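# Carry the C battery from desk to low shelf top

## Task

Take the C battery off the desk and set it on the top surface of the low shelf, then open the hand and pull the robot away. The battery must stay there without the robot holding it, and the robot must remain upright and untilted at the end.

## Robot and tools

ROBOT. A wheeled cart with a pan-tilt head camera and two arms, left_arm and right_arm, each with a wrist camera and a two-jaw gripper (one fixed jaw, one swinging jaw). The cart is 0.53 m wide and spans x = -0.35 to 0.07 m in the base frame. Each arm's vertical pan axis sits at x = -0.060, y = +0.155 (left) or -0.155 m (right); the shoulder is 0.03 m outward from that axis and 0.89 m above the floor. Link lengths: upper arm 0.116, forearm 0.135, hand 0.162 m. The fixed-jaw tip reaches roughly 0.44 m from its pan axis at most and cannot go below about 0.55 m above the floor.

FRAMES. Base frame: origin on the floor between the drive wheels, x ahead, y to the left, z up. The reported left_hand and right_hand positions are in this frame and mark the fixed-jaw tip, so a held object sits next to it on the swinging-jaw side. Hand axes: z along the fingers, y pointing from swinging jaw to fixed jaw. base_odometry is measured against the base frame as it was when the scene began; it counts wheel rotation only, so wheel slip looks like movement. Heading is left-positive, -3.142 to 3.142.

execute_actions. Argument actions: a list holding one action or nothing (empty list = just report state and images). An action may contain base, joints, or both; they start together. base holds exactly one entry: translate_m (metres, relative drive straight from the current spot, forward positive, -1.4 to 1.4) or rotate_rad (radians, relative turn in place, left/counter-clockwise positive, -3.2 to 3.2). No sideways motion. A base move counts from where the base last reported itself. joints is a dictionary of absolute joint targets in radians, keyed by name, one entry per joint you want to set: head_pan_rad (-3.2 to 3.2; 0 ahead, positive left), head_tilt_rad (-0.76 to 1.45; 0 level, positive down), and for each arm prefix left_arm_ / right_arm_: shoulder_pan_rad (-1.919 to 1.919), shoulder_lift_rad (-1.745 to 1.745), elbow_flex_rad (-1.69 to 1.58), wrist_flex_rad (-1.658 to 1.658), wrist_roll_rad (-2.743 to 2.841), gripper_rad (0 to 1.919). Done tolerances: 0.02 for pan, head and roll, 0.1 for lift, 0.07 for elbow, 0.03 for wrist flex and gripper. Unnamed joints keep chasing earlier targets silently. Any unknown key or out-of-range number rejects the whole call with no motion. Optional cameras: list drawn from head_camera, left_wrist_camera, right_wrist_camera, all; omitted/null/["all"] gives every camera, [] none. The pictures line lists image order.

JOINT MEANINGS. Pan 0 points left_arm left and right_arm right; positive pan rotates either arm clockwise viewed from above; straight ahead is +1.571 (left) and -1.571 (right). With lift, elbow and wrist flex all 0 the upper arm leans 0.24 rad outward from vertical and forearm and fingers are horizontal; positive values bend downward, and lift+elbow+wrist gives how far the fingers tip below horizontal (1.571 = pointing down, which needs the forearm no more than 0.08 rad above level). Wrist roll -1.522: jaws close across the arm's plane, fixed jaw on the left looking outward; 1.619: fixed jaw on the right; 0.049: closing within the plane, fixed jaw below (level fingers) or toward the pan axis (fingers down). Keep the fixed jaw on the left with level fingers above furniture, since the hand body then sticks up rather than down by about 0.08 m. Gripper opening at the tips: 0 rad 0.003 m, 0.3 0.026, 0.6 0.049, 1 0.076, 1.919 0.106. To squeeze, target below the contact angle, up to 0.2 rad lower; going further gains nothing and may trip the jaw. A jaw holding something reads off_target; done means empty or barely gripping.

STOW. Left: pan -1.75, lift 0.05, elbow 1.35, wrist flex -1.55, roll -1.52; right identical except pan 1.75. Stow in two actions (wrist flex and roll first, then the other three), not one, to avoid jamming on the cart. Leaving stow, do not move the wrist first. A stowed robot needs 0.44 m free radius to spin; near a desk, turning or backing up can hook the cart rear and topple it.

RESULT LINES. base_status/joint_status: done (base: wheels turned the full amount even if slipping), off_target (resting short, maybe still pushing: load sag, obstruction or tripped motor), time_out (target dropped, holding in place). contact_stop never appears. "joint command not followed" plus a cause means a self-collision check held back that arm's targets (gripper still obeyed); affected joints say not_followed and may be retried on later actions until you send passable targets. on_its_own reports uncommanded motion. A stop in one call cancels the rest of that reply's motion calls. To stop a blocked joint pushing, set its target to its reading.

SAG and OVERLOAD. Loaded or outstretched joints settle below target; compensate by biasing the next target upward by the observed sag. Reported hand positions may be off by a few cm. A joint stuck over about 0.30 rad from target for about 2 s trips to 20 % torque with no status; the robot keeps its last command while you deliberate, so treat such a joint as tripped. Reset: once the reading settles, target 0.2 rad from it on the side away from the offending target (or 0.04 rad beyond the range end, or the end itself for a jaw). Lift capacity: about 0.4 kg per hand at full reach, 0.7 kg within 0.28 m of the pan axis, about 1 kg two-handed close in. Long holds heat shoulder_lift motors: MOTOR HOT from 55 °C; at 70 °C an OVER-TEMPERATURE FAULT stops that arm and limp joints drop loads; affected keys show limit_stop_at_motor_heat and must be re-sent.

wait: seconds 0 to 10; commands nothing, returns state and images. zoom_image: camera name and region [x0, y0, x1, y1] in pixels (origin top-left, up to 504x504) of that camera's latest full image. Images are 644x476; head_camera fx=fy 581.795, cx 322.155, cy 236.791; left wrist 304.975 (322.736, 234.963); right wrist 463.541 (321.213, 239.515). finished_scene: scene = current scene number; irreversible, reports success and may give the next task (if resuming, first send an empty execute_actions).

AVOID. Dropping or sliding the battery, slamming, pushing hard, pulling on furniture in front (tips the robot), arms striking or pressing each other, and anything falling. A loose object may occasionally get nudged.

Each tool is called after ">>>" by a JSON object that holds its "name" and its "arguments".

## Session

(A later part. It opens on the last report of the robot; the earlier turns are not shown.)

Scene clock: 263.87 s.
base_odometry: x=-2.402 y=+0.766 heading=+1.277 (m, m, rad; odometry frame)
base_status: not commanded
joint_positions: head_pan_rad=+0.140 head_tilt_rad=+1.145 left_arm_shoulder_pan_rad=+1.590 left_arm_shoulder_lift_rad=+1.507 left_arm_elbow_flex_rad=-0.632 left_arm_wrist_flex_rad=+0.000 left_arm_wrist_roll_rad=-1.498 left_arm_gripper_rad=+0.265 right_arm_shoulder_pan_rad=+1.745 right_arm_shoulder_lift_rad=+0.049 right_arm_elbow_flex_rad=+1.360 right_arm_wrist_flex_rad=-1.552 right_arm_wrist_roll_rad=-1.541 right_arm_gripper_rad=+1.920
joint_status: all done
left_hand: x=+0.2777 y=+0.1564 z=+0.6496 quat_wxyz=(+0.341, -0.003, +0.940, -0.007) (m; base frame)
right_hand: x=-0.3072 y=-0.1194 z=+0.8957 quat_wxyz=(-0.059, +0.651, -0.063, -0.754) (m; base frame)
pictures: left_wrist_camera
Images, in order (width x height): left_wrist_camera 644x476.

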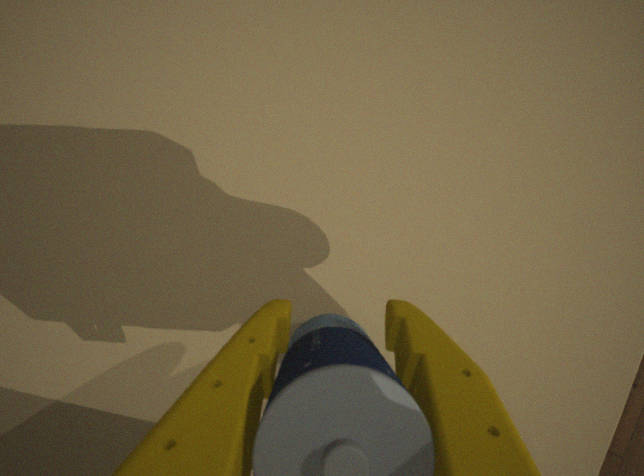

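>>> {"name": "execute_actions", "arguments": {"actions": [{"joints":{"left_arm_shoulder_lift_rad":1.52}}], "cameras": ["left_wrist_camera"]}}

Scene clock: 267.63 s.
base_odometry: x=-2.402 y=+0.766 heading=+1.277 (m, m, rad; odometry frame)
base_status: not commanded
joint_positions: head_pan_rad=+0.140 head_tilt_rad=+1.145 left_arm_shoulder_pan_rad=+1.590 left_arm_shoulder_lift_rad=+1.534 left_arm_elbow_flex_rad=-0.640 left_arm_wrist_flex_rad=-0.004 left_arm_wrist_roll_rad=-1.498 left_arm_gripper_rad=+0.265 right_arm_shoulder_pan_rad=+1.745 right_arm_shoulder_lift_rad=+0.049 right_arm_elbow_flex_rad=+1.360 right_arm_wrist_flex_rad=-1.552 right_arm_wrist_roll_rad=-1.541 right_arm_gripper_rad=+1.920
joint_status: all done
left_hand: x=+0.2732 y=+0.1565 z=+0.6432 quat_wxyz=(+0.334, -0.003, +0.943, -0.007) (m; base frame)
right_hand: x=-0.3072 y=-0.1194 z=+0.8957 quat_wxyz=(-0.059, +0.651, -0.063, -0.754) (m; base frame)
pictures: left_wrist_camera
Images, in order (width x height): left_wrist_camera 644x476.

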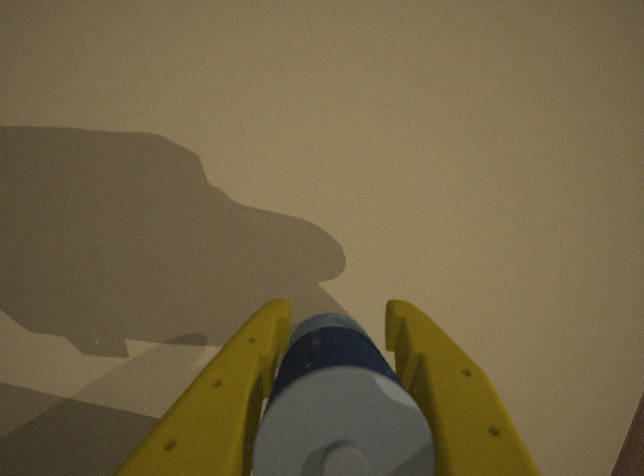

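Contact (sag reduced). Release.

>>> {"name": "execute_actions", "arguments": {"actions": [{"joints":{"left_arm_gripper_rad":0.7}}], "cameras": ["left_wrist_camera"]}}

Scene clock: 271.33 s.
base_odometry: x=-2.402 y=+0.766 heading=+1.277 (m, m, rad; odometry frame)
base_status: not commanded
joint_positions: head_pan_rad=+0.140 head_tilt_rad=+1.145 left_arm_shoulder_pan_rad=+1.590 left_arm_shoulder_lift_rad=+1.536 left_arm_elbow_flex_rad=-0.640 left_arm_wrist_flex_rad=-0.004 left_arm_wrist_roll_rad=-1.498 left_arm_gripper_rad=+0.688 right_arm_shoulder_pan_rad=+1.745 right_arm_shoulder_lift_rad=+0.049 right_arm_elbow_flex_rad=+1.360 right_arm_wrist_flex_rad=-1.552 right_arm_wrist_roll_rad=-1.541 right_arm_gripper_rad=+1.920
joint_status: all done
left_hand: x=+0.2728 y=+0.1565 z=+0.6427 quat_wxyz=(+0.333, -0.003, +0.943, -0.007) (m; base frame)
right_hand: x=-0.3072 y=-0.1194 z=+0.8957 quat_wxyz=(-0.059, +0.651, -0.063, -0.754) (m; base frame)
pictures: left_wrist_camera
Images, in order (width x height): left_wrist_camera 644x476.

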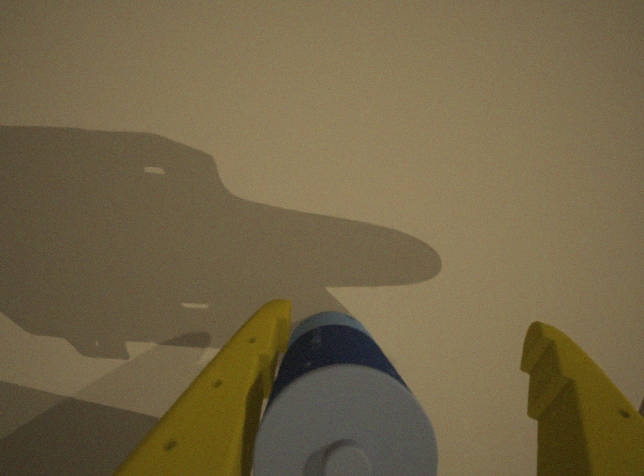

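>>> {"name": "execute_actions", "arguments": {"actions": [{"joints":{"left_arm_shoulder_pan_rad":1.54,"left_arm_shoulder_lift_rad":1.49}}], "cameras": ["left_wrist_camera"]}}

>>> {"name": "execute_actions", "arguments": {"actions": [{"base":{"translate_m":-0.3},"joints":{"left_arm_shoulder_lift_rad":1.2,"head_tilt_rad":0.9}}], "cameras": ["head_camera"]}}

Scene clock: 276.60 s.
base_odometry: x=-2.402 y=+0.766 heading=+1.277 (m, m, rad; odometry frame)
base_status: not commanded
joint_positions: head_pan_rad=+0.140 head_tilt_rad=+1.145 left_arm_shoulder_pan_rad=+1.550 left_arm_shoulder_lift_rad=+1.536 left_arm_elbow_flex_rad=-0.640 left_arm_wrist_flex_rad=-0.004 left_arm_wrist_roll_rad=-1.498 left_arm_gripper_rad=+0.689 right_arm_shoulder_pan_rad=+1.745 right_arm_shoulder_lift_rad=+0.049 right_arm_elbow_flex_rad=+1.360 right_arm_wrist_flex_rad=-1.552 right_arm_wrist_roll_rad=-1.541 right_arm_gripper_rad=+1.920
joint_status: all done
left_hand: x=+0.2725 y=+0.1697 z=+0.6427 quat_wxyz=(+0.333, -0.021, +0.943, -0.001) (m; base frame)
right_hand: x=-0.3072 y=-0.1194 z=+0.8957 quat_wxyz=(-0.059, +0.651, -0.063, -0.754) (m; base frame)
pictures: left_wrist_camera
Images, in order (width x height): left_wrist_camera 644x476.

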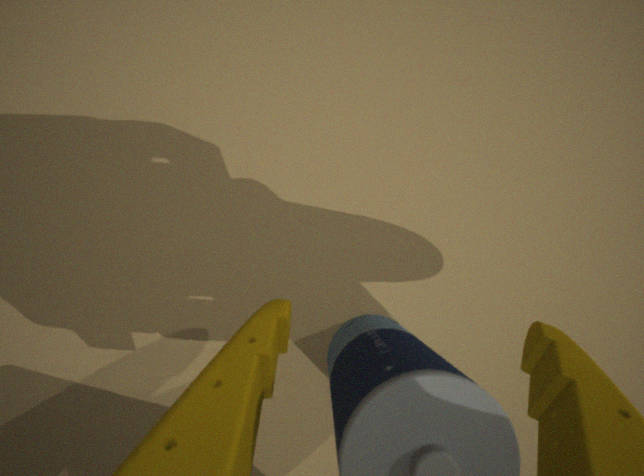

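Scene clock: 278.93 s.
base_odometry: x=-2.489 y=+0.479 heading=+1.278 (m, m, rad; odometry frame)
base_status: done
joint_positions: head_pan_rad=+0.140 head_tilt_rad=+0.915 left_arm_shoulder_pan_rad=+1.550 left_arm_shoulder_lift_rad=+1.260 left_arm_elbow_flex_rad=-0.640 left_arm_wrist_flex_rad=-0.004 left_arm_wrist_roll_rad=-1.498 left_arm_gripper_rad=+0.689 right_arm_shoulder_pan_rad=+1.745 right_arm_shoulder_lift_rad=+0.049 right_arm_elbow_flex_rad=+1.360 right_arm_wrist_flex_rad=-1.552 right_arm_wrist_roll_rad=-1.541 right_arm_gripper_rad=+1.920
joint_status: all done
left_hand: x=+0.3295 y=+0.1709 z=+0.7346 quat_wxyz=(+0.460, -0.020, +0.888, -0.001) (m; base frame)
right_hand: x=-0.3072 y=-0.1194 z=+0.8957 quat_wxyz=(-0.059, +0.651, -0.063, -0.754) (m; base frame)
pictures: head_camera
Images, in order (width x height): head_camera 644x476.

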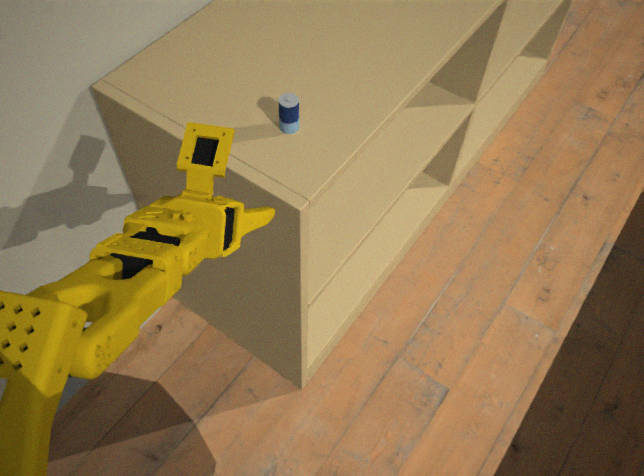

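>>> {"name": "execute_actions", "arguments": {"actions": [{"base":{"translate_m":-0.2},"joints":{"left_arm_shoulder_lift_rad":0.2,"left_arm_elbow_flex_rad":0.6}}], "cameras": ["head_camera"]}}

>>> {"name": "finished_scene", "arguments": {"scene": 1}}

Scene clock: 287.47 s.
base_odometry: x=-2.546 y=+0.287 heading=+1.281 (m, m, rad; odometry frame)
base_status: done
joint_positions: head_pan_rad=+0.140 head_tilt_rad=+0.915 left_arm_shoulder_pan_rad=+1.550 left_arm_shoulder_lift_rad=+0.243 left_arm_elbow_flex_rad=+0.601 left_arm_wrist_flex_rad=-0.004 left_arm_wrist_roll_rad=-1.498 left_arm_gripper_rad=+0.689 right_arm_shoulder_pan_rad=+1.745 right_arm_shoulder_lift_rad=+0.049 right_arm_elbow_flex_rad=+1.360 right_arm_wrist_flex_rad=-1.552 right_arm_wrist_roll_rad=-1.541 right_arm_gripper_rad=+1.920
joint_status: all done
left_hand: x=+0.2249 y=+0.1687 z=+0.7794 quat_wxyz=(+0.358, -0.021, +0.934, -0.001) (m; base frame)
right_hand: x=-0.3072 y=-0.1194 z=+0.8957 quat_wxyz=(-0.059, +0.651, -0.063, -0.754) (m; base frame)
pictures: head_camera
Images, in order (width x height): head_camera 644x476.

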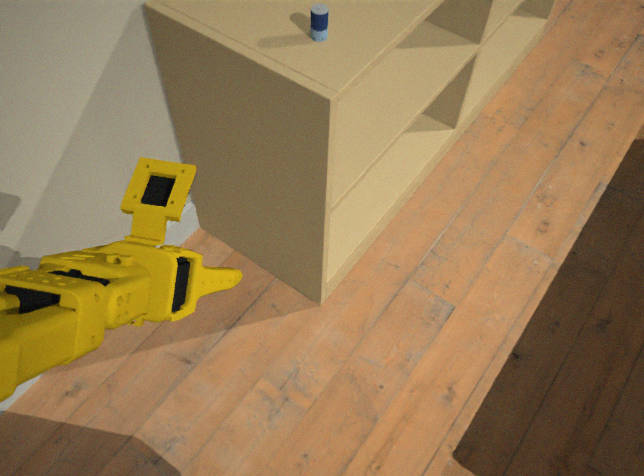

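The scene is finished: the task was done.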